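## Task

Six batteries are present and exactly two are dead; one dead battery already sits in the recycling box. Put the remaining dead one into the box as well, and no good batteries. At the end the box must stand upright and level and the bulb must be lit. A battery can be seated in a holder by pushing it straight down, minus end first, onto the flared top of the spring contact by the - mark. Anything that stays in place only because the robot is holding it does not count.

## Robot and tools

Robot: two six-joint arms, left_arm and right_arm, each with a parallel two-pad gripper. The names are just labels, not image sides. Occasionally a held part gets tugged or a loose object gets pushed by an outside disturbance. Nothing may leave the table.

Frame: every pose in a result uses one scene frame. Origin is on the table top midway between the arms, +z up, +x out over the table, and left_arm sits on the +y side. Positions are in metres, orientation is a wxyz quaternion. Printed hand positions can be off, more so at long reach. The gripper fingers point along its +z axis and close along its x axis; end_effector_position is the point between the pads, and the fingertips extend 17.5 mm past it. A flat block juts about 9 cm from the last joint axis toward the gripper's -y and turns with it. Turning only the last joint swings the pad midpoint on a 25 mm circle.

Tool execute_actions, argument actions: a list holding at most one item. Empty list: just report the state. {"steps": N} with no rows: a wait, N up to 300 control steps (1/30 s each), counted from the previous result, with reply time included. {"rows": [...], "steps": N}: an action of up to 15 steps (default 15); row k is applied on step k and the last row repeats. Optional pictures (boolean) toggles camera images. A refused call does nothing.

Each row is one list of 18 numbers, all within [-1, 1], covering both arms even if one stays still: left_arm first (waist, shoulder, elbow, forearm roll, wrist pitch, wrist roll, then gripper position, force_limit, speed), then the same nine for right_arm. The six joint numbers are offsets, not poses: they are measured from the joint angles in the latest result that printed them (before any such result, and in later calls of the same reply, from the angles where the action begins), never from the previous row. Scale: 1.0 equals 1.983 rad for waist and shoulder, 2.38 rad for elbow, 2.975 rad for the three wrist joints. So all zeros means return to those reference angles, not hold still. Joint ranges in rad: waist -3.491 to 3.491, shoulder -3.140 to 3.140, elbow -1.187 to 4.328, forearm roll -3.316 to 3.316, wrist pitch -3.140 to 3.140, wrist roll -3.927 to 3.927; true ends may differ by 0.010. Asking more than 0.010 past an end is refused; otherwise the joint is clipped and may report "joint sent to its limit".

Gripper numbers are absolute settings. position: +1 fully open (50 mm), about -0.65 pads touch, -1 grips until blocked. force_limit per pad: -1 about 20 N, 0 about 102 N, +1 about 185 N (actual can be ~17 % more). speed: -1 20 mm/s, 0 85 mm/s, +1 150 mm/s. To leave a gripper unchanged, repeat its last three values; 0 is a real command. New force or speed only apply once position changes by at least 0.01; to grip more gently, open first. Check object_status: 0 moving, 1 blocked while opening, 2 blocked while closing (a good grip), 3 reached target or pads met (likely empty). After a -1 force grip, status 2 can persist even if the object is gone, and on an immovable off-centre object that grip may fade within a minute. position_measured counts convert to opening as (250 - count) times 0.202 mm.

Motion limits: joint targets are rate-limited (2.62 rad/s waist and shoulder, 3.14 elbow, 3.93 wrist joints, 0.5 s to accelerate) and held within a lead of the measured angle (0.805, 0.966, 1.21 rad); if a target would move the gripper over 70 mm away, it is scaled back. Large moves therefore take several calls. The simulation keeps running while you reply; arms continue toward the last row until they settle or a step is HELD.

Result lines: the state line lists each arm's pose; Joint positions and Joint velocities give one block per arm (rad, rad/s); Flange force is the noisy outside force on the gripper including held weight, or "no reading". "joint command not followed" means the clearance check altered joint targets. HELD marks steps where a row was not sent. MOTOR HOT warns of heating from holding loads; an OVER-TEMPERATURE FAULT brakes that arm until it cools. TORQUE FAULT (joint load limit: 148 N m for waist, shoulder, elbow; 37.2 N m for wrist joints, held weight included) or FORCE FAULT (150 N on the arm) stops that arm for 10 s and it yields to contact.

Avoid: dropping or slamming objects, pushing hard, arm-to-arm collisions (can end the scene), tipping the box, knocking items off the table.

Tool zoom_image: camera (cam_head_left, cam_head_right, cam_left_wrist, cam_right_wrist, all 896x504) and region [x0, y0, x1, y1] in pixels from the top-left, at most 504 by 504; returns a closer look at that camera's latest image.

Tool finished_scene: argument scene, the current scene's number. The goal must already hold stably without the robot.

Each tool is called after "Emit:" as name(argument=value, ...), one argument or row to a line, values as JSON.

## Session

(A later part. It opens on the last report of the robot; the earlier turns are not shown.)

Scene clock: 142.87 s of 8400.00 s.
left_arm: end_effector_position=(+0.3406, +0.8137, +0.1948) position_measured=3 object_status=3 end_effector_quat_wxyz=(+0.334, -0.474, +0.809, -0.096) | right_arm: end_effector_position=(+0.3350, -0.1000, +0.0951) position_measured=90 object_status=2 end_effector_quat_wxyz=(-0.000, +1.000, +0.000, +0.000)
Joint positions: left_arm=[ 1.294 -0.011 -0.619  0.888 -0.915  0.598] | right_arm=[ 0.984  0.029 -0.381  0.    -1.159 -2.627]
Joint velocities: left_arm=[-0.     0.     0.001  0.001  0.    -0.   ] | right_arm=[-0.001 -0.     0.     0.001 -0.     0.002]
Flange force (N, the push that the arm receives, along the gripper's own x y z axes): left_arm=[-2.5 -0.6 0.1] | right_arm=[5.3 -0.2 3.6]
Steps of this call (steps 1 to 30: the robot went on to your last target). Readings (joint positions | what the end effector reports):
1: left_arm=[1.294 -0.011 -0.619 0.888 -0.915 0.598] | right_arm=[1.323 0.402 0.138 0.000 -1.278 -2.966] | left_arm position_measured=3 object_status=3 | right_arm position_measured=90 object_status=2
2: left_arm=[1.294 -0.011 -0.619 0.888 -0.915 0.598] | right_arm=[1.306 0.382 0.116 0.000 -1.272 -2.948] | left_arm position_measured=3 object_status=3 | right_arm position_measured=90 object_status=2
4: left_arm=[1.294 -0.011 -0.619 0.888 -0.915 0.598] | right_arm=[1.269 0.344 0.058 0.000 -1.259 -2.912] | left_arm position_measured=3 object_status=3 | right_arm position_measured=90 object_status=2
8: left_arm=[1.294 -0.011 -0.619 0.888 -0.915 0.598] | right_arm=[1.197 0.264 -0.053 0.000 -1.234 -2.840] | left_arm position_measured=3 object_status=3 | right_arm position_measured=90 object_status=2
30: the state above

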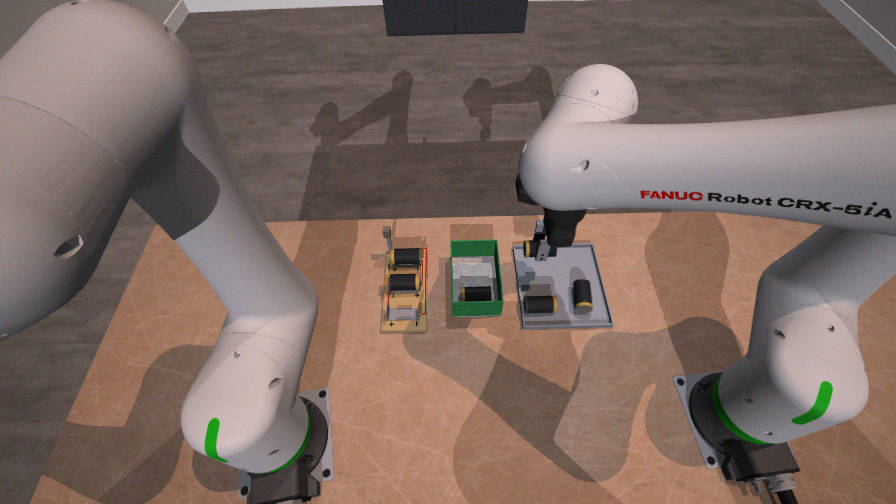

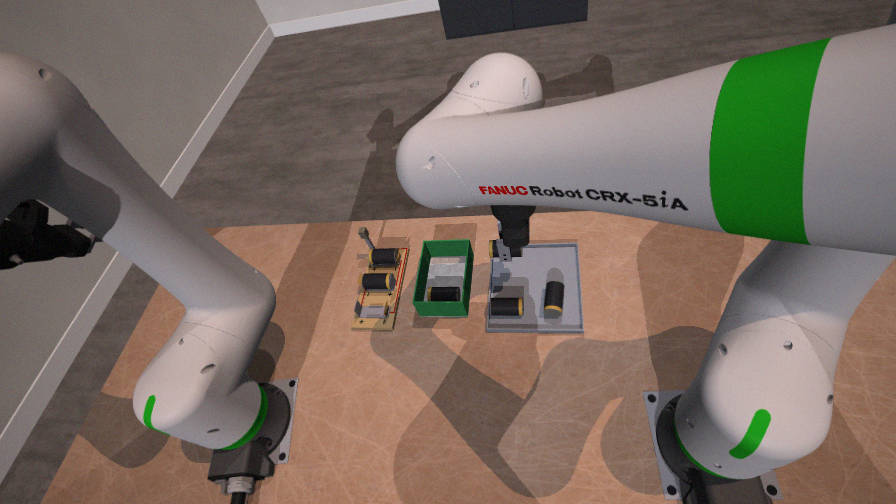

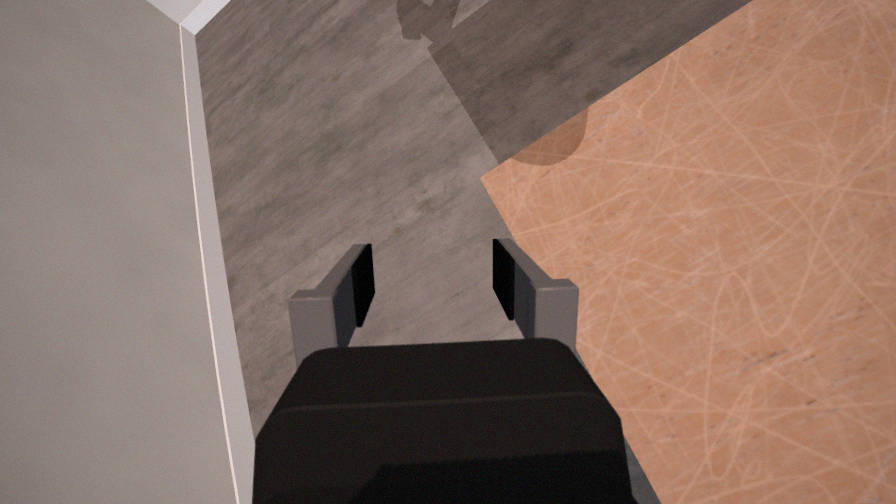

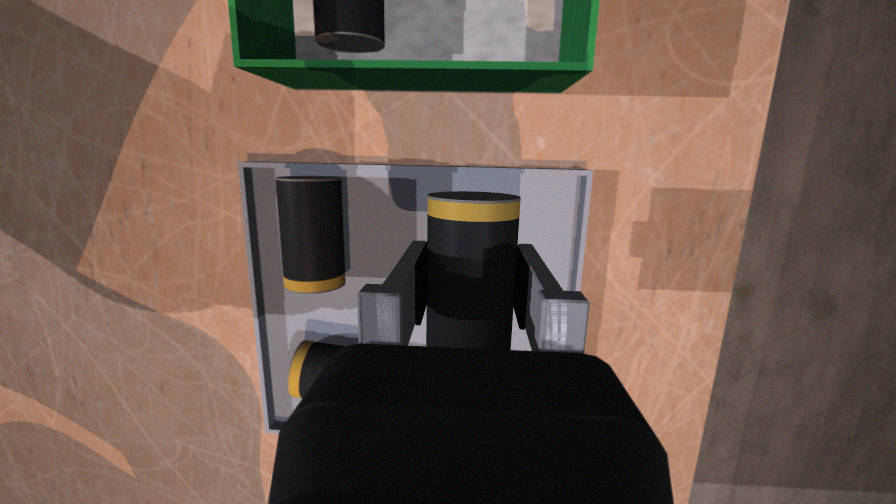

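Emit:
execute_actions(
  actions=[
    {"rows":[[0,0,0,0,0,0,1,0,0,0,0.0025,-0.0026,0,0.0037,0,-1,-0.5,-0.3],[0,0,0,0,0,0,1,0,0,0,0.0065,-0.0066,0,0.0096,0,-1,-0.5,-0.3],[0,0,0,0,0,0,1,0,0,0,0.011,-0.011,0,0.0161,0,-1,-0.5,-0.3],[0,0,0,0,0,0,1,0,0,0,0.0158,-0.0155,0,0.0229,0,-1,-0.5,-0.3],[0,0,0,0,0,0,1,0,0,0,0.0206,-0.02,0,0.0297,0,-1,-0.5,-0.3],[0,0,0,0,0,0,1,0,0,0,0.0258,-0.0238,0,0.0362,0,-1,-0.5,-0.3],[0,0,0,0,0,0,1,0,0,0,0.0305,-0.0272,0,0.0421,0,-1,-0.5,-0.3],[0,0,0,0,0,0,1,0,0,0,0.0345,-0.03,0,0.047,0,-1,-0.5,-0.3],[0,0,0,0,0,0,1,0,0,0,0.0378,-0.0322,0,0.051,0,-1,-0.5,-0.3],[0,0,0,0,0,0,1,0,0,0,0.0402,-0.0339,0,0.0539,0,-1,-0.5,-0.3],[0,0,0,0,0,0,1,0,0,0,0.0419,-0.035,0,0.056,0,-1,-0.5,-0.3],[0,0,0,0,0,0,1,0,0,0,0.043,-0.0357,0,0.0573,0,-1,-0.5,-0.3],[0,0,0,0,0,0,1,0,0,0,0.0435,-0.0361,0,0.0579,0,-1,-0.5,-0.3],[0,0,0,0,0,0,1,0,0,0,0.0438,-0.0363,0,0.0583,0,-1,-0.5,-0.3]],"steps":15},
  ],
  pictures=false,
)

Emit:
execute_actions(
  actions=[
    {"steps":5},
  ],
  pictures=false,
)

Emit:
execute_actions(
  actions=[
    {"rows":[[0,0,0,0,0,0,1,0,0,0,0,0,0,0,0,0.8,-0.5,-0.3]],"steps":7},
  ],
  pictures=false,
)

Emit:
execute_actions(
  actions=[
    {"rows":[[0,0,0,0,0,0,1,0,0,0,-0.003,0.002,0,-0.0036,0,0.8,-0.5,-0.3],[0,0,0,0,0,0,1,0,0,0,-0.007,0.0048,0,-0.0085,0,0.8,-0.5,-0.3],[0,0,0,0,0,0,1,0,0,0,-0.012,0.0083,0,-0.0146,0,0.8,-0.5,-0.3],[0,0,0,0,0,0,1,0,0,0,-0.0176,0.0123,0,-0.0216,0,0.8,-0.5,-0.3],[0,0,0,0,0,0,1,0,0,0,-0.0232,0.0163,0,-0.0286,0,0.8,-0.5,-0.3],[0,0,0,0,0,0,1,0,0,0,-0.028,0.0204,0,-0.035,0,0.8,-0.5,-0.3],[0,0,0,0,0,0,1,0,0,0,-0.0326,0.0245,0,-0.0413,0,0.8,-0.5,-0.3],[0,0,0,0,0,0,1,0,0,0,-0.0326,0.0245,0,-0.0413,0,0.8,-0.5,-0.3],[0,0,0,0,0,0,1,0,0,0,-0.0326,0.0245,0,-0.0413,0,0.8,-0.5,-0.3],[0,0,0,0,0,0,1,0,0,0.0159,-0.1327,-0.0547,0,-0.0447,0.4903,0.8,-0.5,-0.3]],"steps":15},
  ],
  pictures=false,
)

Emit:
execute_actions(
  actions=[
    {"steps":27},
  ],
)

Scene clock: 159.97 s of 8400.00 s.
left_arm: end_effector_position=(+0.3406, +0.8137, +0.1948) position_measured=3 object_status=3 end_effector_quat_wxyz=(+0.334, -0.474, +0.809, -0.096) | right_arm: end_effector_position=(+0.3350, -0.0999, +0.0276) position_measured=90 object_status=2 end_effector_quat_wxyz=(-0.000, +1.000, +0.000, +0.000)
Joint positions: left_arm=[ 1.294 -0.011 -0.619  0.888 -0.915  0.598] | right_arm=[ 0.984  0.116 -0.467  0.    -0.987 -2.627]
Joint velocities: left_arm=[-0.    -0.     0.     0.001  0.    -0.001] | right_arm=[-0.     0.023 -0.019  0.001  0.049  0.001]
Flange force (N, the push that the arm receives, along the gripper's own x y z axes): left_arm=[-0.3 -0.4 -0.9] | right_arm=[5.5 -4.7 11.3]
Steps of this call (steps 1 to 15: the robot went on to your last target; steps 16 to 90: nothing new was sent; then 13.60 s passed at rest; steps 91 to 105: all 15 steps of this action). Readings (joint positions | what the end effector reports):
91: left_arm=[1.294 -0.011 -0.619 0.888 -0.915 0.598] | right_arm=[0.984 0.029 -0.381 0.000 -1.160 -2.627] | left_arm position_measured=3 object_status=3 | right_arm position_measured=90 object_status=2
92: left_arm=[1.294 -0.011 -0.619 0.888 -0.915 0.598] | right_arm=[0.984 0.030 -0.383 0.000 -1.157 -2.627] | left_arm position_measured=3 object_status=3 | right_arm position_measured=90 object_status=2
94: left_arm=[1.294 -0.011 -0.619 0.888 -0.915 0.598] | right_arm=[0.984 0.040 -0.395 0.000 -1.135 -2.627] | left_arm position_measured=3 object_status=3 | right_arm position_measured=90 object_status=2
98: left_arm=[1.294 -0.011 -0.619 0.888 -0.915 0.598] | right_arm=[0.984 0.074 -0.432 0.000 -1.065 -2.627] | left_arm position_measured=3 object_status=3 | right_arm position_measured=90 object_status=2
105: the state above

Scene clock: 160.13 s of 8400.00 s.
left_arm: end_effector_position=(+0.3406, +0.8137, +0.1948) position_measured=3 object_status=3 end_effector_quat_wxyz=(+0.334, -0.474, +0.809, -0.096) | right_arm: end_effector_position=(+0.3350, -0.0999, +0.0272) position_measured=90 object_status=2 end_effector_quat_wxyz=(-0.000, +1.000, +0.000, +0.000)
Joint positions: left_arm=[ 1.294 -0.011 -0.619  0.888 -0.915  0.598] | right_arm=[ 0.984  0.116 -0.468  0.    -0.986 -2.627]
Joint velocities: left_arm=[-0.    -0.    -0.002 -0.001 -0.     0.   ] | right_arm=[ 0.001  0.    -0.    -0.    -0.001  0.   ]
Flange force (N, the push that the arm receives, along the gripper's own x y z axes): left_arm=[-1.4 -0.5 -0.5] | right_arm=[4.3 -3.5 1.4]
Steps of this call (steps 1 to 5: the robot went on to your last target). Readings (joint positions | what the end effector reports):
1: left_arm=[1.294 -0.011 -0.619 0.888 -0.915 0.598] | right_arm=[0.984 0.116 -0.468 0.000 -0.986 -2.627] | left_arm position_measured=3 object_status=3 | right_arm position_measured=90 object_status=2
2: left_arm=[1.294 -0.011 -0.619 0.888 -0.915 0.598] | right_arm=[0.984 0.116 -0.468 0.000 -0.986 -2.627] | left_arm position_measured=3 object_status=3 | right_arm position_measured=90 object_status=2
4: left_arm=[1.294 -0.011 -0.619 0.888 -0.915 0.598] | right_arm=[0.984 0.116 -0.468 0.000 -0.986 -2.627] | left_arm position_measured=3 object_status=3 | right_arm position_measured=90 object_status=2
5: the state above

Scene clock: 160.37 s of 8400.00 s.
left_arm: end_effector_position=(+0.3406, +0.8137, +0.1948) position_measured=3 object_status=3 end_effector_quat_wxyz=(+0.334, -0.474, +0.809, -0.096) | right_arm: end_effector_position=(+0.3350, -0.0999, +0.0272) position_measured=32 object_status=0 end_effector_quat_wxyz=(-0.000, +1.000, +0.000, +0.000)
Joint positions: left_arm=[ 1.294 -0.011 -0.619  0.888 -0.915  0.598] | right_arm=[ 0.984  0.116 -0.468  0.    -0.986 -2.627]
Joint velocities: left_arm=[ 0.  0.  0.  0.  0. -0.] | right_arm=[0.    0.    0.    0.001 0.001 0.001]
Flange force (N, the push that the arm receives, along the gripper's own x y z axes): left_arm=[-2.1 -0.4 0.3] | right_arm=[6.6 -1.4 1.9]
Steps of this call (steps 1 to 7: all 7 steps of this action). Readings (joint positions | what the end effector reports):
1: left_arm=[1.294 -0.011 -0.619 0.888 -0.915 0.598] | right_arm=[0.984 0.116 -0.468 0.000 -0.986 -2.627] | left_arm position_measured=3 object_status=3 | right_arm position_measured=86 object_status=0
2: left_arm=[1.294 -0.011 -0.619 0.888 -0.915 0.598] | right_arm=[0.984 0.116 -0.468 0.000 -0.986 -2.627] | left_arm position_measured=3 object_status=3 | right_arm position_measured=75 object_status=0
4: left_arm=[1.294 -0.011 -0.619 0.888 -0.915 0.598] | right_arm=[0.984 0.116 -0.468 0.000 -0.986 -2.627] | left_arm position_measured=3 object_status=3 | right_arm position_measured=54 object_status=0
7: the state above

Scene clock: 160.87 s of 8400.00 s.
left_arm: end_effector_position=(+0.3406, +0.8137, +0.1948) position_measured=3 object_status=3 end_effector_quat_wxyz=(+0.334, -0.474, +0.809, -0.096) | right_arm: end_effector_position=(+0.3290, -0.1037, +0.0819) position_measured=32 object_status=3 end_effector_quat_wxyz=(-0.006, +0.998, +0.055, +0.004)
Joint positions: left_arm=[ 1.294 -0.011 -0.619  0.888 -0.915  0.598] | right_arm=[ 0.987  0.021 -0.425  0.    -1.11  -2.521]
Joint velocities: left_arm=[-0.     0.    -0.001  0.001 -0.    -0.   ] | right_arm=[ 0.033 -0.291 -0.186 -0.002 -0.019  1.252]
Flange force (N, the push that the arm receives, along the gripper's own x y z axes): left_arm=[-2.8 -0.6 0.1] | right_arm=[3.0 -9.4 -0.9]
Steps of this call (steps 1 to 15: all 15 steps of this action). Readings (joint positions | what the end effector reports):
1: left_arm=[1.294 -0.011 -0.619 0.888 -0.915 0.598] | right_arm=[0.984 0.116 -0.468 0.000 -0.986 -2.627] | left_arm position_measured=3 object_status=3 | right_arm position_measured=32 object_status=0
2: left_arm=[1.294 -0.011 -0.619 0.888 -0.915 0.598] | right_arm=[0.984 0.115 -0.467 0.000 -0.989 -2.627] | left_arm position_measured=3 object_status=3 | right_arm position_measured=32 object_status=0
4: left_arm=[1.294 -0.011 -0.619 0.888 -0.915 0.598] | right_arm=[0.984 0.104 -0.457 0.000 -1.009 -2.627] | left_arm position_measured=3 object_status=3 | right_arm position_measured=32 object_status=0
8: left_arm=[1.294 -0.011 -0.619 0.888 -0.915 0.598] | right_arm=[0.984 0.067 -0.425 0.000 -1.078 -2.627] | left_arm position_measured=3 object_status=3 | right_arm position_measured=32 object_status=3
15: the state above

Scene clock: 161.77 s of 8400.00 s.
left_arm: end_effector_position=(+0.3406, +0.8137, +0.1948) position_measured=3 object_status=3 end_effector_quat_wxyz=(+0.334, -0.474, +0.809, -0.096) | right_arm: end_effector_position=(+0.2640, -0.1834, +0.0752) position_measured=32 object_status=3 end_effector_quat_wxyz=(-0.000, +0.735, +0.678, +0.000)
Joint positions: left_arm=[ 1.294 -0.011 -0.619  0.888 -0.915  0.598] | right_arm=[ 1.015 -0.147 -0.598  0.    -1.119 -1.168]
Joint velocities: left_arm=[-0.     0.     0.    -0.001  0.     0.001] | right_arm=[ 0.    -0.     0.     0.001 -0.001 -0.001]
Flange force (N, the push that the arm receives, along the gripper's own x y z axes): left_arm=[-3.2 -0.2 0.8] | right_arm=[1.6 7.6 -0.2]
Steps of this call (steps 1 to 27: the robot went on to your last target). Readings (joint positions | what the end effector reports):
1: left_arm=[1.294 -0.011 -0.619 0.888 -0.915 0.598] | right_arm=[0.988 0.010 -0.432 0.000 -1.111 -2.474] | left_arm position_measured=3 object_status=3 | right_arm position_measured=32 object_status=3
2: left_arm=[1.294 -0.011 -0.619 0.888 -0.915 0.598] | right_arm=[0.989 -0.001 -0.440 0.000 -1.112 -2.418] | left_arm position_measured=3 object_status=3 | right_arm position_measured=32 object_status=3
4: left_arm=[1.294 -0.011 -0.619 0.888 -0.915 0.598] | right_arm=[0.993 -0.027 -0.461 0.000 -1.113 -2.280] | left_arm position_measured=3 object_status=3 | right_arm position_measured=32 object_status=3
8: left_arm=[1.294 -0.011 -0.619 0.888 -0.915 0.598] | right_arm=[1.001 -0.072 -0.511 0.000 -1.115 -1.902] | left_arm position_measured=3 object_status=3 | right_arm position_measured=32 object_status=3
27: the state above

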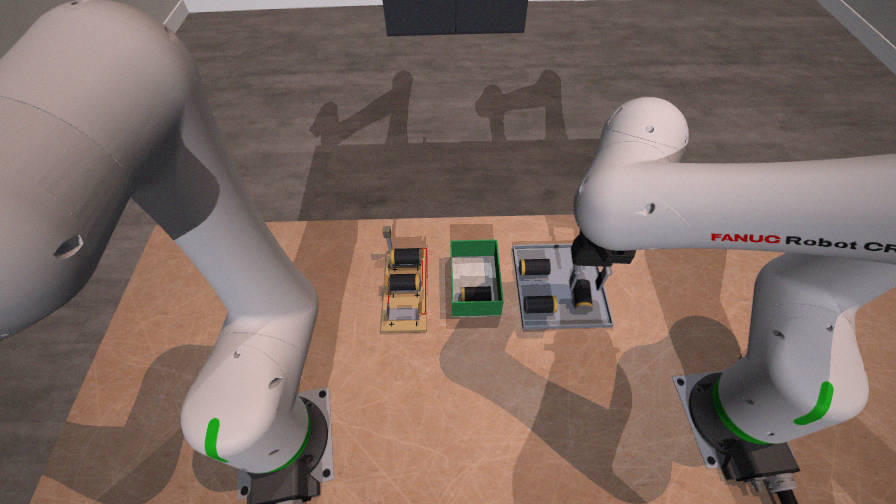

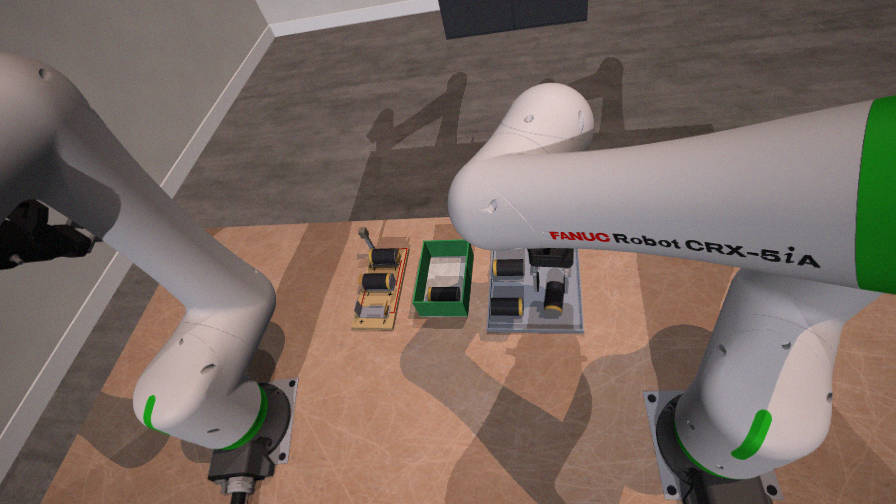

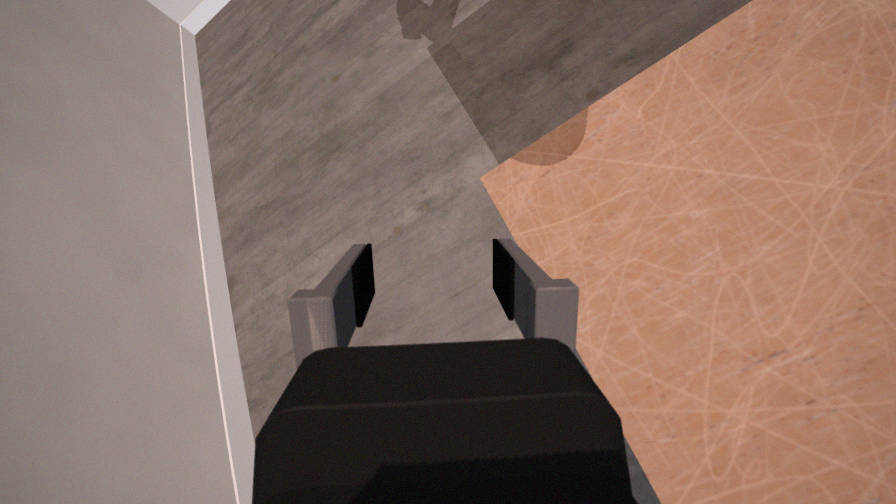

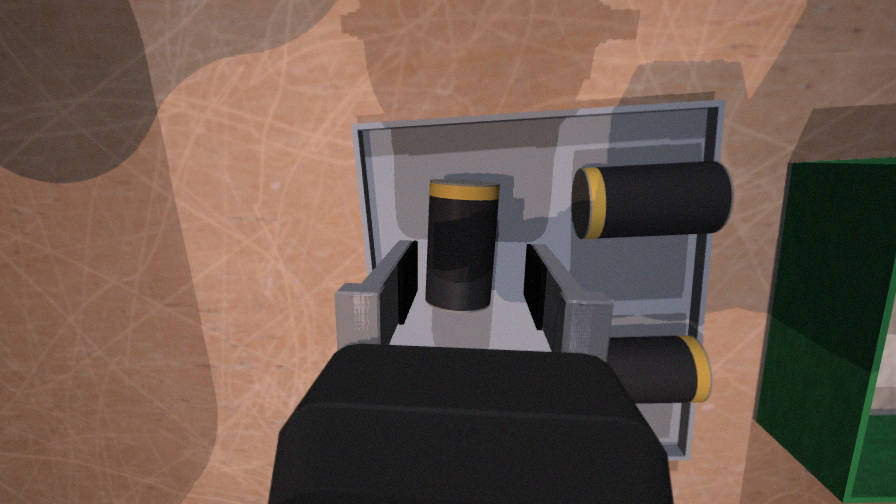

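Emit:
execute_actions(
  actions=[
    {"rows":[[0,0,0,0,0,0,1,0,0,-0.0001,-0.002,-0.0025,0,0.0007,-0.002,0.8,-0.5,-0.3],[0,0,0,0,0,0,1,0,0,-0.0002,-0.003,-0.0055,0,0.0024,-0.0045,0.8,-0.5,-0.3],[0,0,0,0,0,0,1,0,0,-0.0003,-0.003,-0.0088,0,0.005,-0.0065,0.8,-0.5,-0.3],[0,0,0,0,0,0,1,0,0,-0.0003,0.001,-0.0121,0,0.0103,-0.0065,0.8,-0.5,-0.3],[0,0,0,0,0,0,1,0,0,-0.0003,0.0057,-0.0158,0,0.0164,-0.0065,0.8,-0.5,-0.3],[0,0,0,0,0,0,1,0,0,-0.0003,0.0107,-0.0196,0,0.0228,-0.0065,0.8,-0.5,-0.3],[0,0,0,0,0,0,1,0,0,-0.0003,0.0155,-0.0231,0,0.0288,-0.0065,0.8,-0.5,-0.3],[0,0,0,0,0,0,1,0,0,-0.0003,0.0198,-0.0262,0,0.0342,-0.0065,0.8,-0.5,-0.3],[0,0,0,0,0,0,1,0,0,-0.0003,0.0234,-0.0287,0,0.0386,-0.0065,0.8,-0.5,-0.3],[0,0,0,0,0,0,1,0,0,-0.0003,0.0262,-0.0307,0,0.042,-0.0065,0.8,-0.5,-0.3],[0,0,0,0,0,0,1,0,0,-0.0003,0.0282,-0.0321,0,0.0445,-0.0065,0.8,-0.5,-0.3],[0,0,0,0,0,0,1,0,0,-0.0003,0.0294,-0.0329,0,0.0459,-0.0065,0.8,-0.5,-0.3],[0,0,0,0,0,0,1,0,0,-0.0003,0.03,-0.0333,0,0.0466,-0.0065,0.8,-0.5,-0.3]],"steps":15},
  ],
  pictures=false,
)

Emit:
execute_actions(
  actions=[
    {"steps":4},
  ],
  pictures=false,
)

Emit:
execute_actions(
  actions=[
    {"rows":[[0,0,0,0,0,0,1,0,0,0,0,0,0,0,0,-1,-0.5,-0.3]],"steps":13},
  ],
)

Scene clock: 173.27 s of 8400.00 s.
left_arm: end_effector_position=(+0.3406, +0.8137, +0.1948) position_measured=3 object_status=3 end_effector_quat_wxyz=(+0.334, -0.474, +0.809, -0.096) | right_arm: end_effector_position=(+0.2617, -0.1879, +0.0266) position_measured=32 object_status=3 end_effector_quat_wxyz=(-0.000, +0.741, +0.671, +0.000)
Joint positions: left_arm=[ 1.294 -0.011 -0.619  0.888 -0.915  0.598] | right_arm=[ 1.015 -0.088 -0.677  0.    -0.981 -1.187]
Joint velocities: left_arm=[-0.    -0.     0.001  0.001  0.     0.002] | right_arm=[-0.001  0.017 -0.013 -0.002  0.033  0.002]
Flange force (N, the push that the arm receives, along the gripper's own x y z axes): left_arm=[-1.7 -0.1 0.2] | right_arm=[6.5 9.4 8.8]
Steps of this call (steps 1 to 30: the robot went on to your last target; steps 31 to 90: nothing new was sent; then 8.00 s passed at rest; steps 91 to 105: all 15 steps of this action). Readings (joint positions | what the end effector reports):
91: left_arm=[1.294 -0.011 -0.619 0.888 -0.915 0.598] | right_arm=[1.015 -0.147 -0.598 0.000 -1.119 -1.168] | left_arm position_measured=3 object_status=3 | right_arm position_measured=32 object_status=3
92: left_arm=[1.294 -0.011 -0.619 0.888 -0.915 0.598] | right_arm=[1.015 -0.148 -0.600 0.000 -1.119 -1.170] | left_arm position_measured=3 object_status=3 | right_arm position_measured=32 object_status=3
94: left_arm=[1.294 -0.011 -0.619 0.888 -0.915 0.598] | right_arm=[1.015 -0.152 -0.611 0.000 -1.112 -1.181] | left_arm position_measured=3 object_status=3 | right_arm position_measured=32 object_status=3
98: left_arm=[1.294 -0.011 -0.619 0.888 -0.915 0.598] | right_arm=[1.015 -0.131 -0.640 0.000 -1.060 -1.187] | left_arm position_measured=3 object_status=3 | right_arm position_measured=32 object_status=3
105: the state above

Scene clock: 173.40 s of 8400.00 s.
left_arm: end_effector_position=(+0.3406, +0.8137, +0.1948) position_measured=3 object_status=3 end_effector_quat_wxyz=(+0.334, -0.474, +0.809, -0.096) | right_arm: end_effector_position=(+0.2617, -0.1879, +0.0263) position_measured=32 object_status=3 end_effector_quat_wxyz=(-0.000, +0.742, +0.671, +0.000)
Joint positions: left_arm=[ 1.294 -0.011 -0.619  0.888 -0.915  0.598] | right_arm=[ 1.015 -0.088 -0.677  0.    -0.98  -1.188]
Joint velocities: left_arm=[ 0.     0.    -0.002 -0.    -0.     0.   ] | right_arm=[ 0.     0.     0.    -0.002  0.     0.002]
Flange force (N, the push that the arm receives, along the gripper's own x y z axes): left_arm=[-2.3 0.3 0.8] | right_arm=[1.1 8.7 4.3]
Steps of this call (steps 1 to 4: the robot went on to your last target). Readings (joint positions | what the end effector reports):
1: left_arm=[1.294 -0.011 -0.619 0.888 -0.915 0.598] | right_arm=[1.015 -0.088 -0.677 0.000 -0.981 -1.187] | left_arm position_measured=3 object_status=3 | right_arm position_measured=32 object_status=3
2: left_arm=[1.294 -0.011 -0.619 0.888 -0.915 0.598] | right_arm=[1.015 -0.088 -0.677 0.000 -0.981 -1.187] | left_arm position_measured=3 object_status=3 | right_arm position_measured=32 object_status=3
4: the state above

Scene clock: 173.83 s of 8400.00 s.
left_arm: end_effector_position=(+0.3406, +0.8137, +0.1948) position_measured=3 object_status=3 end_effector_quat_wxyz=(+0.334, -0.474, +0.809, -0.096) | right_arm: end_effector_position=(+0.2617, -0.1879, +0.0263) position_measured=90 object_status=2 end_effector_quat_wxyz=(-0.000, +0.742, +0.671, +0.000)
Joint positions: left_arm=[ 1.294 -0.011 -0.619  0.888 -0.915  0.598] | right_arm=[ 1.015 -0.087 -0.677  0.    -0.98  -1.188]
Joint velocities: left_arm=[ 0.    -0.    -0.     0.001 -0.    -0.   ] | right_arm=[-0.    -0.     0.     0.    -0.     0.001]
Flange force (N, the push that the arm receives, along the gripper's own x y z axes): left_arm=[-1.9 0.0 -0.2] | right_arm=[5.3 4.7 5.3]
Steps of this call (steps 1 to 13: all 13 steps of this action). Readings (joint positions | what the end effector reports):
1: left_arm=[1.294 -0.011 -0.619 0.888 -0.915 0.598] | right_arm=[1.015 -0.087 -0.677 0.000 -0.980 -1.188] | left_arm position_measured=3 object_status=3 | right_arm position_measured=36 object_status=0
2: left_arm=[1.294 -0.011 -0.619 0.888 -0.915 0.598] | right_arm=[1.015 -0.087 -0.677 0.000 -0.980 -1.188] | left_arm position_measured=3 object_status=3 | right_arm position_measured=47 object_status=0
4: left_arm=[1.294 -0.011 -0.619 0.888 -0.915 0.598] | right_arm=[1.015 -0.087 -0.677 0.000 -0.980 -1.188] | left_arm position_measured=3 object_status=3 | right_arm position_measured=68 object_status=0
8: left_arm=[1.294 -0.011 -0.619 0.888 -0.915 0.598] | right_arm=[1.015 -0.087 -0.677 0.000 -0.980 -1.188] | left_arm position_measured=3 object_status=3 | right_arm position_measured=90 object_status=0
13: the state above

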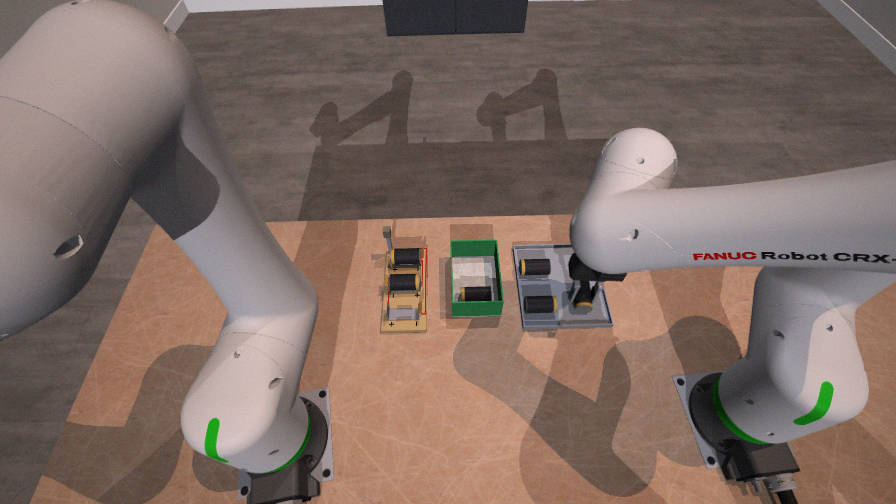

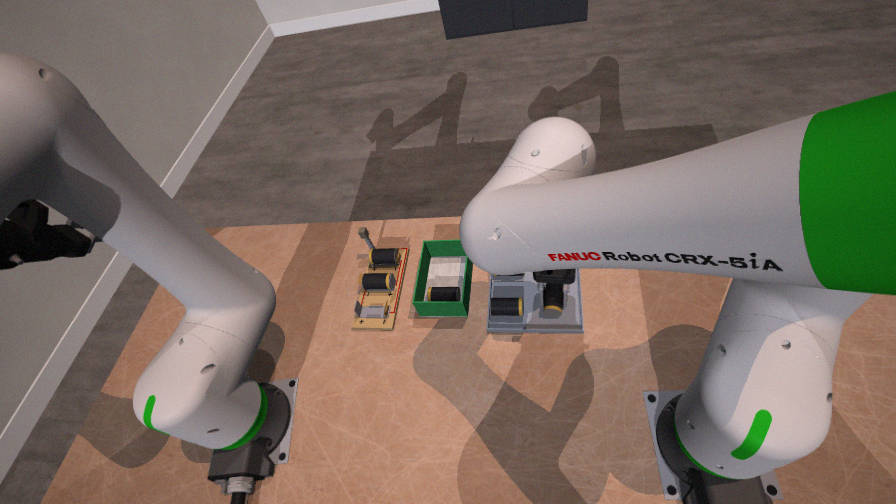

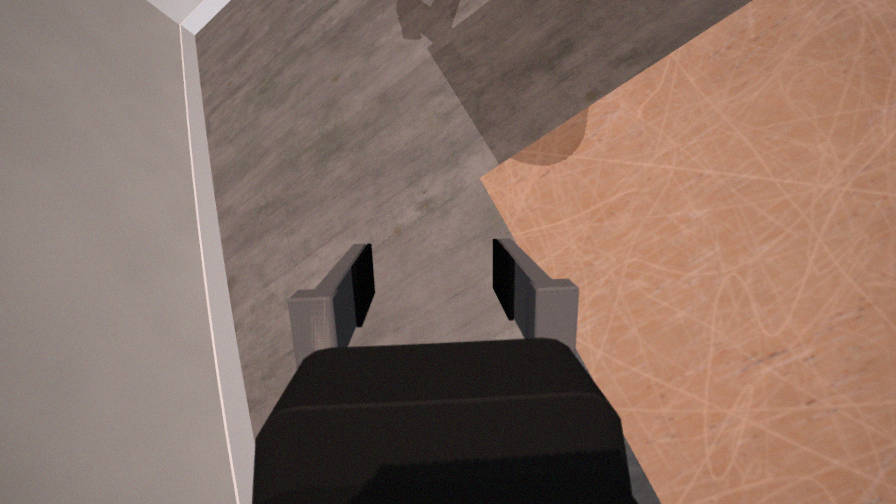

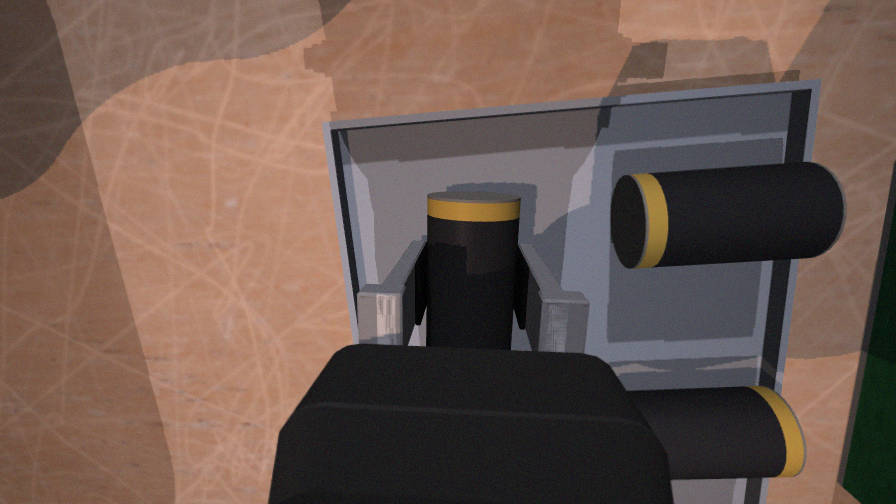

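Emit:
execute_actions(
  actions=[
    {"rows":[[0,0,0,0,0,0,1,0,0,0,-0.002,0.0014,0,-0.0025,0,-1,-0.5,-0.3],[0,0,0,0,0,0,1,0,0,0,-0.006,0.0042,0,-0.0074,0,-1,-0.5,-0.3],[0,0,0,0,0,0,1,0,0,0,-0.0115,0.0081,0,-0.0141,0,-1,-0.5,-0.3],[0,0,0,0,0,0,1,0,0,0,-0.018,0.0129,0,-0.0223,0,-1,-0.5,-0.3],[0,0,0,0,0,0,1,0,0,0,-0.0245,0.0178,0,-0.0306,0,-1,-0.5,-0.3],[0,0,0,0,0,0,1,0,0,0,-0.031,0.0229,0,-0.039,0,-1,-0.5,-0.3],[0,0,0,0,0,0,1,0,0,0,-0.0373,0.028,0,-0.0473,0,-1,-0.5,-0.3],[0,0,0,0,0,0,1,0,0,0,-0.0422,0.0336,0,-0.055,0,-1,-0.5,-0.3],[0,0,0,0,0,0,1,0,0,0,-0.0472,0.0391,0,-0.0628,0,-1,-0.5,-0.3],[0,0,0,0,0,0,1,0,0,0,-0.0521,0.0447,0,-0.0705,0,-1,-0.5,-0.3],[0,0,0,0,0,0,1,0,0,0.1707,0.2736,0.3464,0,-0.0949,-0.6079,-1,-0.5,-0.3]],"steps":15},
  ],
  pictures=false,
)

Emit:
execute_actions(
  actions=[
    {"steps":38},
  ],
)

Scene clock: 182.00 s of 8400.00 s.
left_arm: end_effector_position=(+0.3406, +0.8137, +0.1948) position_measured=3 object_status=3 end_effector_quat_wxyz=(+0.334, -0.474, +0.809, -0.096) | right_arm: end_effector_position=(+0.2715, -0.1555, +0.1175) position_measured=90 object_status=2 end_effector_quat_wxyz=(-0.009, +0.756, +0.654, +0.023)
Joint positions: left_arm=[ 1.294 -0.011 -0.619  0.888 -0.915  0.598] | right_arm=[ 1.032 -0.17  -0.511  0.    -1.181 -1.249]
Joint velocities: left_arm=[-0.     0.    -0.001  0.002 -0.    -0.002] | right_arm=[ 0.269  0.337  0.727 -0.001 -0.023 -0.947]
Flange force (N, the push that the arm receives, along the gripper's own x y z axes): left_arm=[-2.5 -0.6 -0.4] | right_arm=[-16.9 0.0 -25.1]
Steps of this call (steps 1 to 15: the robot went on to your last target; steps 16 to 90: nothing new was sent; then 4.67 s passed at rest; steps 91 to 105: all 15 steps of this action). Readings (joint positions | what the end effector reports):
91: left_arm=[1.294 -0.011 -0.619 0.888 -0.915 0.598] | right_arm=[1.015 -0.088 -0.677 0.000 -0.980 -1.188] | left_arm position_measured=3 object_status=3 | right_arm position_measured=90 object_status=2
92: left_arm=[1.294 -0.011 -0.619 0.888 -0.915 0.598] | right_arm=[1.015 -0.089 -0.676 0.000 -0.983 -1.188] | left_arm position_measured=3 object_status=3 | right_arm position_measured=90 object_status=2
94: left_arm=[1.294 -0.011 -0.619 0.888 -0.915 0.598] | right_arm=[1.015 -0.099 -0.667 0.000 -1.002 -1.188] | left_arm position_measured=3 object_status=3 | right_arm position_measured=90 object_status=2
98: left_arm=[1.294 -0.011 -0.619 0.888 -0.915 0.598] | right_arm=[1.015 -0.139 -0.631 0.000 -1.078 -1.188] | left_arm position_measured=3 object_status=3 | right_arm position_measured=90 object_status=2
105: the state above

Scene clock: 183.27 s of 8400.00 s.
left_arm: end_effector_position=(+0.3406, +0.8137, +0.1948) position_measured=3 object_status=3 end_effector_quat_wxyz=(+0.334, -0.474, +0.809, -0.096) | right_arm: end_effector_position=(+0.2356, +0.1752, +0.0950) position_measured=90 object_status=2 end_effector_quat_wxyz=(-0.000, +1.000, +0.000, +0.000)
Joint positions: left_arm=[ 1.294 -0.011 -0.619  0.888 -0.915  0.598] | right_arm=[ 1.353  0.455  0.147  0.    -1.263 -2.996]
Joint velocities: left_arm=[-0.     0.    -0.     0.001  0.    -0.001] | right_arm=[-0.001  0.002 -0.001  0.001 -0.     0.   ]
Flange force (N, the push that the arm receives, along the gripper's own x y z axes): left_arm=[-1.5 -0.7 0.1] | right_arm=[3.6 -2.6 1.4]
Steps of this call (steps 1 to 38: the robot went on to your last target). Readings (joint positions | what the end effector reports):
1: left_arm=[1.294 -0.011 -0.619 0.888 -0.915 0.598] | right_arm=[1.042 -0.156 -0.486 0.000 -1.182 -1.286] | left_arm position_measured=3 object_status=3 | right_arm position_measured=90 object_status=2
2: left_arm=[1.294 -0.011 -0.619 0.888 -0.915 0.598] | right_arm=[1.055 -0.136 -0.461 0.000 -1.184 -1.331] | left_arm position_measured=3 object_status=3 | right_arm position_measured=90 object_status=2
4: left_arm=[1.294 -0.011 -0.619 0.888 -0.915 0.598] | right_arm=[1.080 -0.086 -0.411 0.000 -1.189 -1.430] | left_arm position_measured=3 object_status=3 | right_arm position_measured=90 object_status=2
8: left_arm=[1.294 -0.011 -0.619 0.888 -0.915 0.598] | right_arm=[1.127 0.008 -0.314 0.000 -1.202 -1.639] | left_arm position_measured=3 object_status=3 | right_arm position_measured=90 object_status=2
38: the state above

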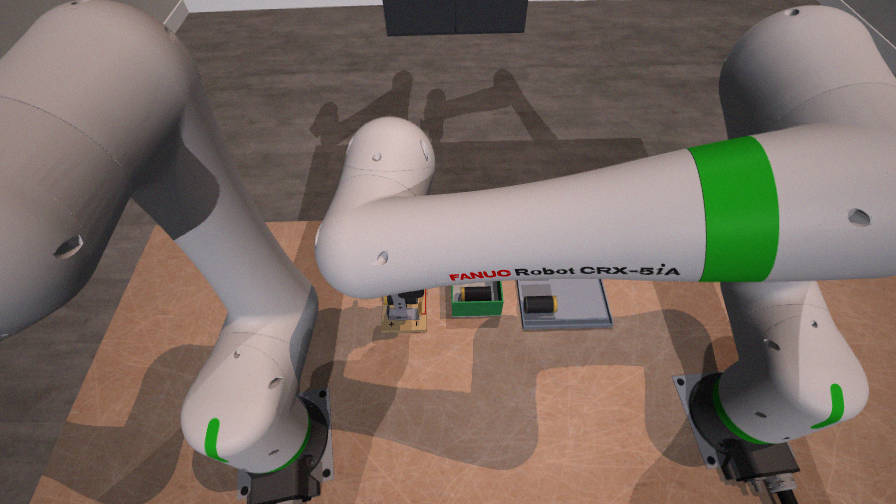

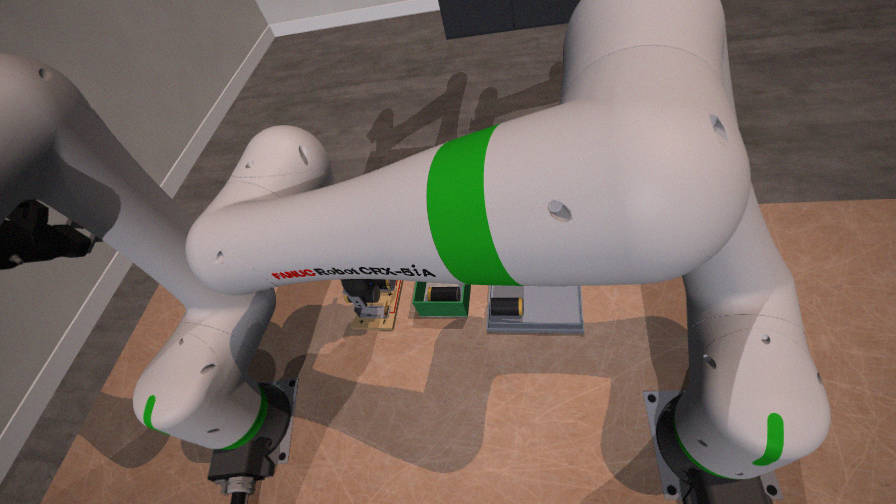

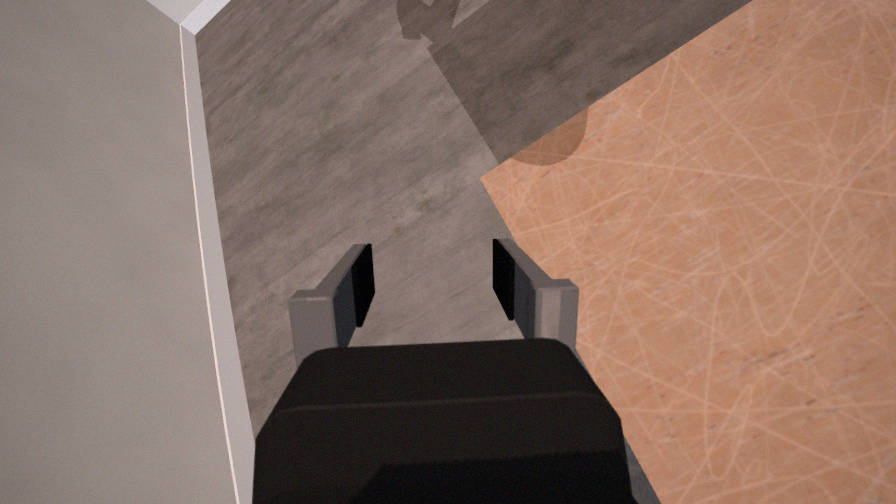

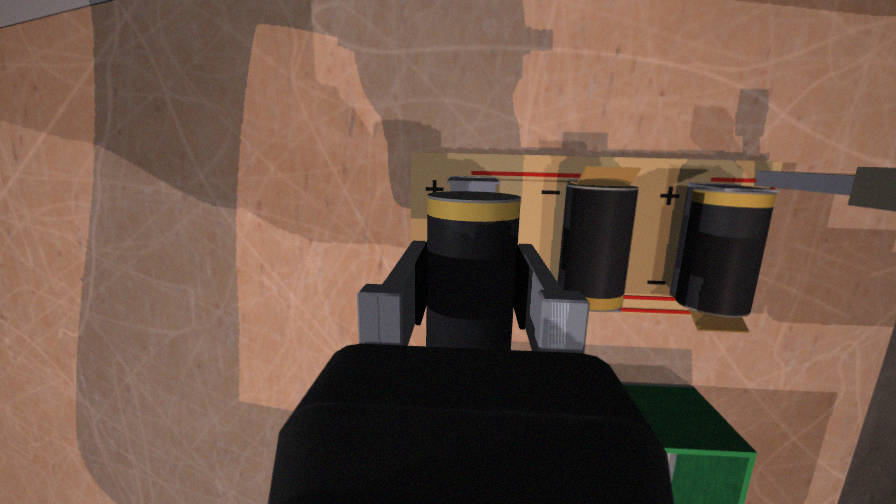

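Emit:
execute_actions(
  actions=[
    {"rows":[[0,0,0,0,0,0,1,0,0,0,0.0012,-0.0017,0,0.0022,0,-1,-0.5,-0.3],[0,0,0,0,0,0,1,0,0,0,0.0029,-0.0041,0,0.0052,0,-1,-0.5,-0.3],[0,0,0,0,0,0,1,0,0,0,0.0047,-0.0065,0,0.0083,0,-1,-0.5,-0.3],[0,0,0,0,0,0,1,0,0,0,0.0065,-0.0089,0,0.0114,0,-1,-0.5,-0.3],[0,0,0,0,0,0,1,0,0,0,0.0083,-0.0113,0,0.0145,0,-1,-0.5,-0.3],[0,0,0,0,0,0,1,0,0,0,0.0101,-0.0136,0,0.0176,0,-1,-0.5,-0.3],[0,0,0,0,0,0,1,0,0,0,0.0116,-0.0153,0,0.02,0,-1,-0.5,-0.3],[0,0,0,0,0,0,1,0,0,0,0.0131,-0.0169,0,0.0223,0,-1,-0.5,-0.3],[0,0,0,0,0,0,1,0,0,0,0.0146,-0.0185,0,0.0246,0,-1,-0.5,-0.3],[0,0,0,0,0,0,1,0,0,0,0.0162,-0.0201,0,0.0269,0,-1,-0.5,-0.3],[0,0,0,0,0,0,1,0,0,0,0.0177,-0.0217,0,0.0292,0,-1,-0.5,-0.3],[0,0,0,0,0,0,1,0,0,0,0.0193,-0.0233,0,0.0315,0,-1,-0.5,-0.3]],"steps":15},
  ],
  pictures=false,
)

Emit:
execute_actions(
  actions=[
    {"rows":[[0,0,0,0,0,0,1,0,0,0,0.0008,-0.0007,0,0.0011,0,-1,-0.5,-0.3],[0,0,0,0,0,0,1,0,0,0,0.0015,-0.0014,0,0.0021,0,-1,-0.5,-0.3],[0,0,0,0,0,0,1,0,0,0,0.0023,-0.0021,0,0.0032,0,-1,-0.5,-0.3],[0,0,0,0,0,0,1,0,0,0,0.0031,-0.0028,0,0.0043,0,-1,-0.5,-0.3],[0,0,0,0,0,0,1,0,0,0,0.0038,-0.0035,0,0.0053,0,-1,-0.5,-0.3],[0,0,0,0,0,0,1,0,0,0,0.0046,-0.0042,0,0.0064,0,-1,-0.5,-0.3],[0,0,0,0,0,0,1,0,0,0,0.0053,-0.0048,0,0.0074,0,-1,-0.5,-0.3],[0,0,0,0,0,0,1,0,0,0,0.006,-0.0054,0,0.0083,0,-1,-0.5,-0.3],[0,0,0,0,0,0,1,0,0,0,0.0066,-0.0059,0,0.0091,0,-1,-0.5,-0.3],[0,0,0,0,0,0,1,0,0,0,0.0069,-0.0062,0,0.0095,0,-1,-0.5,-0.3]],"steps":15},
  ],
)

Scene clock: 198.60 s of 8400.00 s.
left_arm: end_effector_position=(+0.3406, +0.8137, +0.1948) position_measured=3 object_status=3 end_effector_quat_wxyz=(+0.334, -0.474, +0.809, -0.096) | right_arm: end_effector_position=(+0.2355, +0.1750, +0.0501) position_measured=90 object_status=2 end_effector_quat_wxyz=(+0.000, +1.000, +0.000, -0.000)
Joint positions: left_arm=[ 1.294 -0.011 -0.619  0.888 -0.915  0.598] | right_arm=[ 1.353  0.493  0.092 -0.    -1.17  -2.996]
Joint velocities: left_arm=[-0.     0.    -0.002 -0.     0.001  0.001] | right_arm=[-0.     0.002 -0.004 -0.002  0.018  0.001]
Flange force (N, the push that the arm receives, along the gripper's own x y z axes): left_arm=[-1.6 -0.5 0.1] | right_arm=[2.1 -4.5 18.8]
Steps of this call (steps 1 to 30: the robot went on to your last target; steps 31 to 90: nothing new was sent; then 11.83 s passed at rest; steps 91 to 105: all 15 steps of this action). Readings (joint positions | what the end effector reports):
91: left_arm=[1.294 -0.011 -0.619 0.888 -0.915 0.598] | right_arm=[1.353 0.455 0.147 0.000 -1.263 -2.996] | left_arm position_measured=3 object_status=3 | right_arm position_measured=90 object_status=2
92: left_arm=[1.294 -0.011 -0.619 0.888 -0.915 0.598] | right_arm=[1.353 0.456 0.146 0.000 -1.260 -2.996] | left_arm position_measured=3 object_status=3 | right_arm position_measured=90 object_status=2
94: left_arm=[1.294 -0.011 -0.619 0.888 -0.915 0.598] | right_arm=[1.353 0.461 0.137 0.000 -1.247 -2.996] | left_arm position_measured=3 object_status=3 | right_arm position_measured=90 object_status=2
98: left_arm=[1.294 -0.011 -0.619 0.888 -0.915 0.598] | right_arm=[1.353 0.475 0.116 0.000 -1.212 -2.996] | left_arm position_measured=3 object_status=3 | right_arm position_measured=90 object_status=2
105: the state above

Scene clock: 199.10 s of 8400.00 s.
left_arm: end_effector_position=(+0.3406, +0.8137, +0.1948) position_measured=3 object_status=3 end_effector_quat_wxyz=(+0.334, -0.474, +0.809, -0.096) | right_arm: end_effector_position=(+0.2355, +0.1750, +0.0362) position_measured=90 object_status=2 end_effector_quat_wxyz=(+0.000, +1.000, +0.000, -0.000)
Joint positions: left_arm=[ 1.294 -0.011 -0.619  0.888 -0.915  0.598] | right_arm=[ 1.353  0.507  0.077 -0.    -1.141 -2.996]
Joint velocities: left_arm=[-0.     0.     0.002 -0.     0.    -0.   ] | right_arm=[-0.001  0.001 -0.001 -0.001 -0.001 -0.001]
Flange force (N, the push that the arm receives, along the gripper's own x y z axes): left_arm=[-1.7 0.2 -0.3] | right_arm=[1.3 -1.1 1.4]
Steps of this call (steps 1 to 15: all 15 steps of this action). Readings (joint positions | what the end effector reports):
1: left_arm=[1.294 -0.011 -0.619 0.888 -0.915 0.598] | right_arm=[1.353 0.493 0.092 -0.000 -1.169 -2.996] | left_arm position_measured=3 object_status=3 | right_arm position_measured=90 object_status=2
2: left_arm=[1.294 -0.011 -0.619 0.888 -0.915 0.598] | right_arm=[1.353 0.494 0.091 -0.000 -1.168 -2.996] | left_arm position_measured=3 object_status=3 | right_arm position_measured=90 object_status=2
4: left_arm=[1.294 -0.011 -0.619 0.888 -0.915 0.598] | right_arm=[1.353 0.497 0.088 -0.000 -1.162 -2.996] | left_arm position_measured=3 object_status=3 | right_arm position_measured=90 object_status=2
8: left_arm=[1.294 -0.011 -0.619 0.888 -0.915 0.598] | right_arm=[1.353 0.503 0.082 -0.000 -1.150 -2.996] | left_arm position_measured=3 object_status=3 | right_arm position_measured=90 object_status=2
15: the state above

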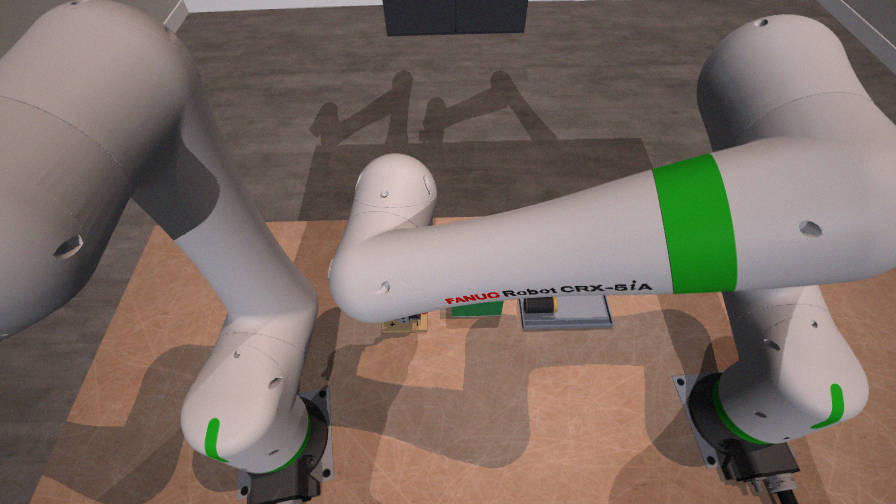

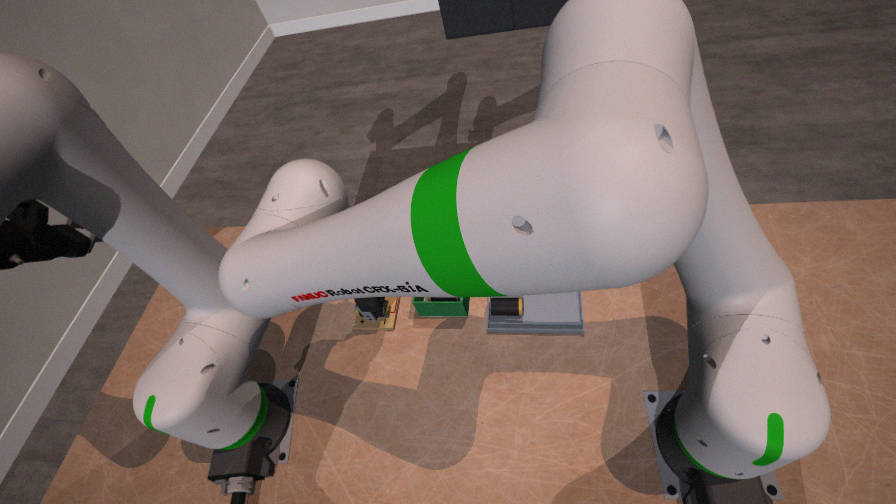

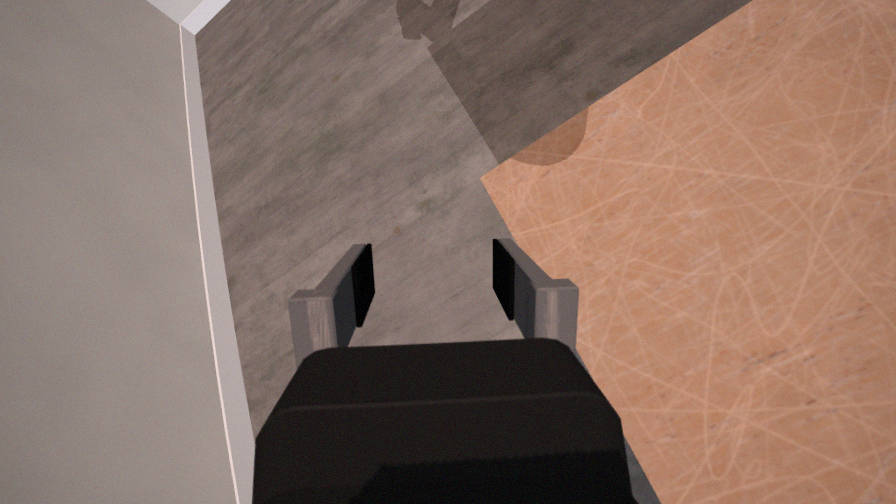

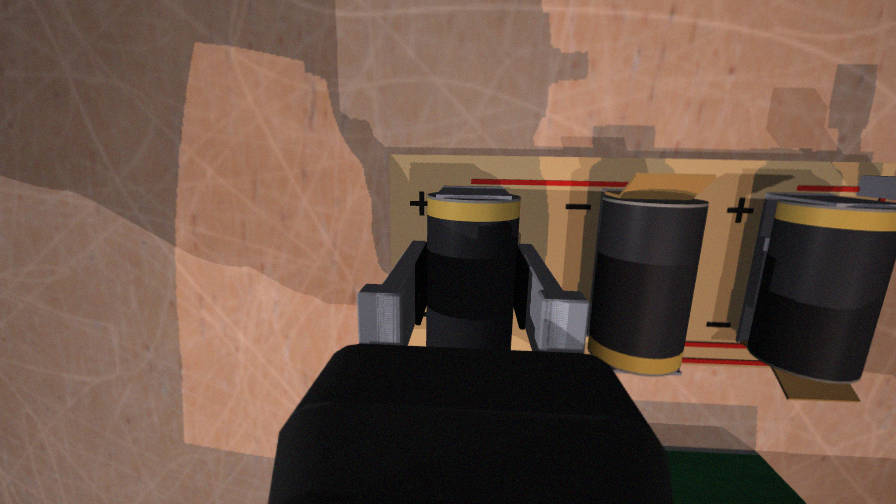

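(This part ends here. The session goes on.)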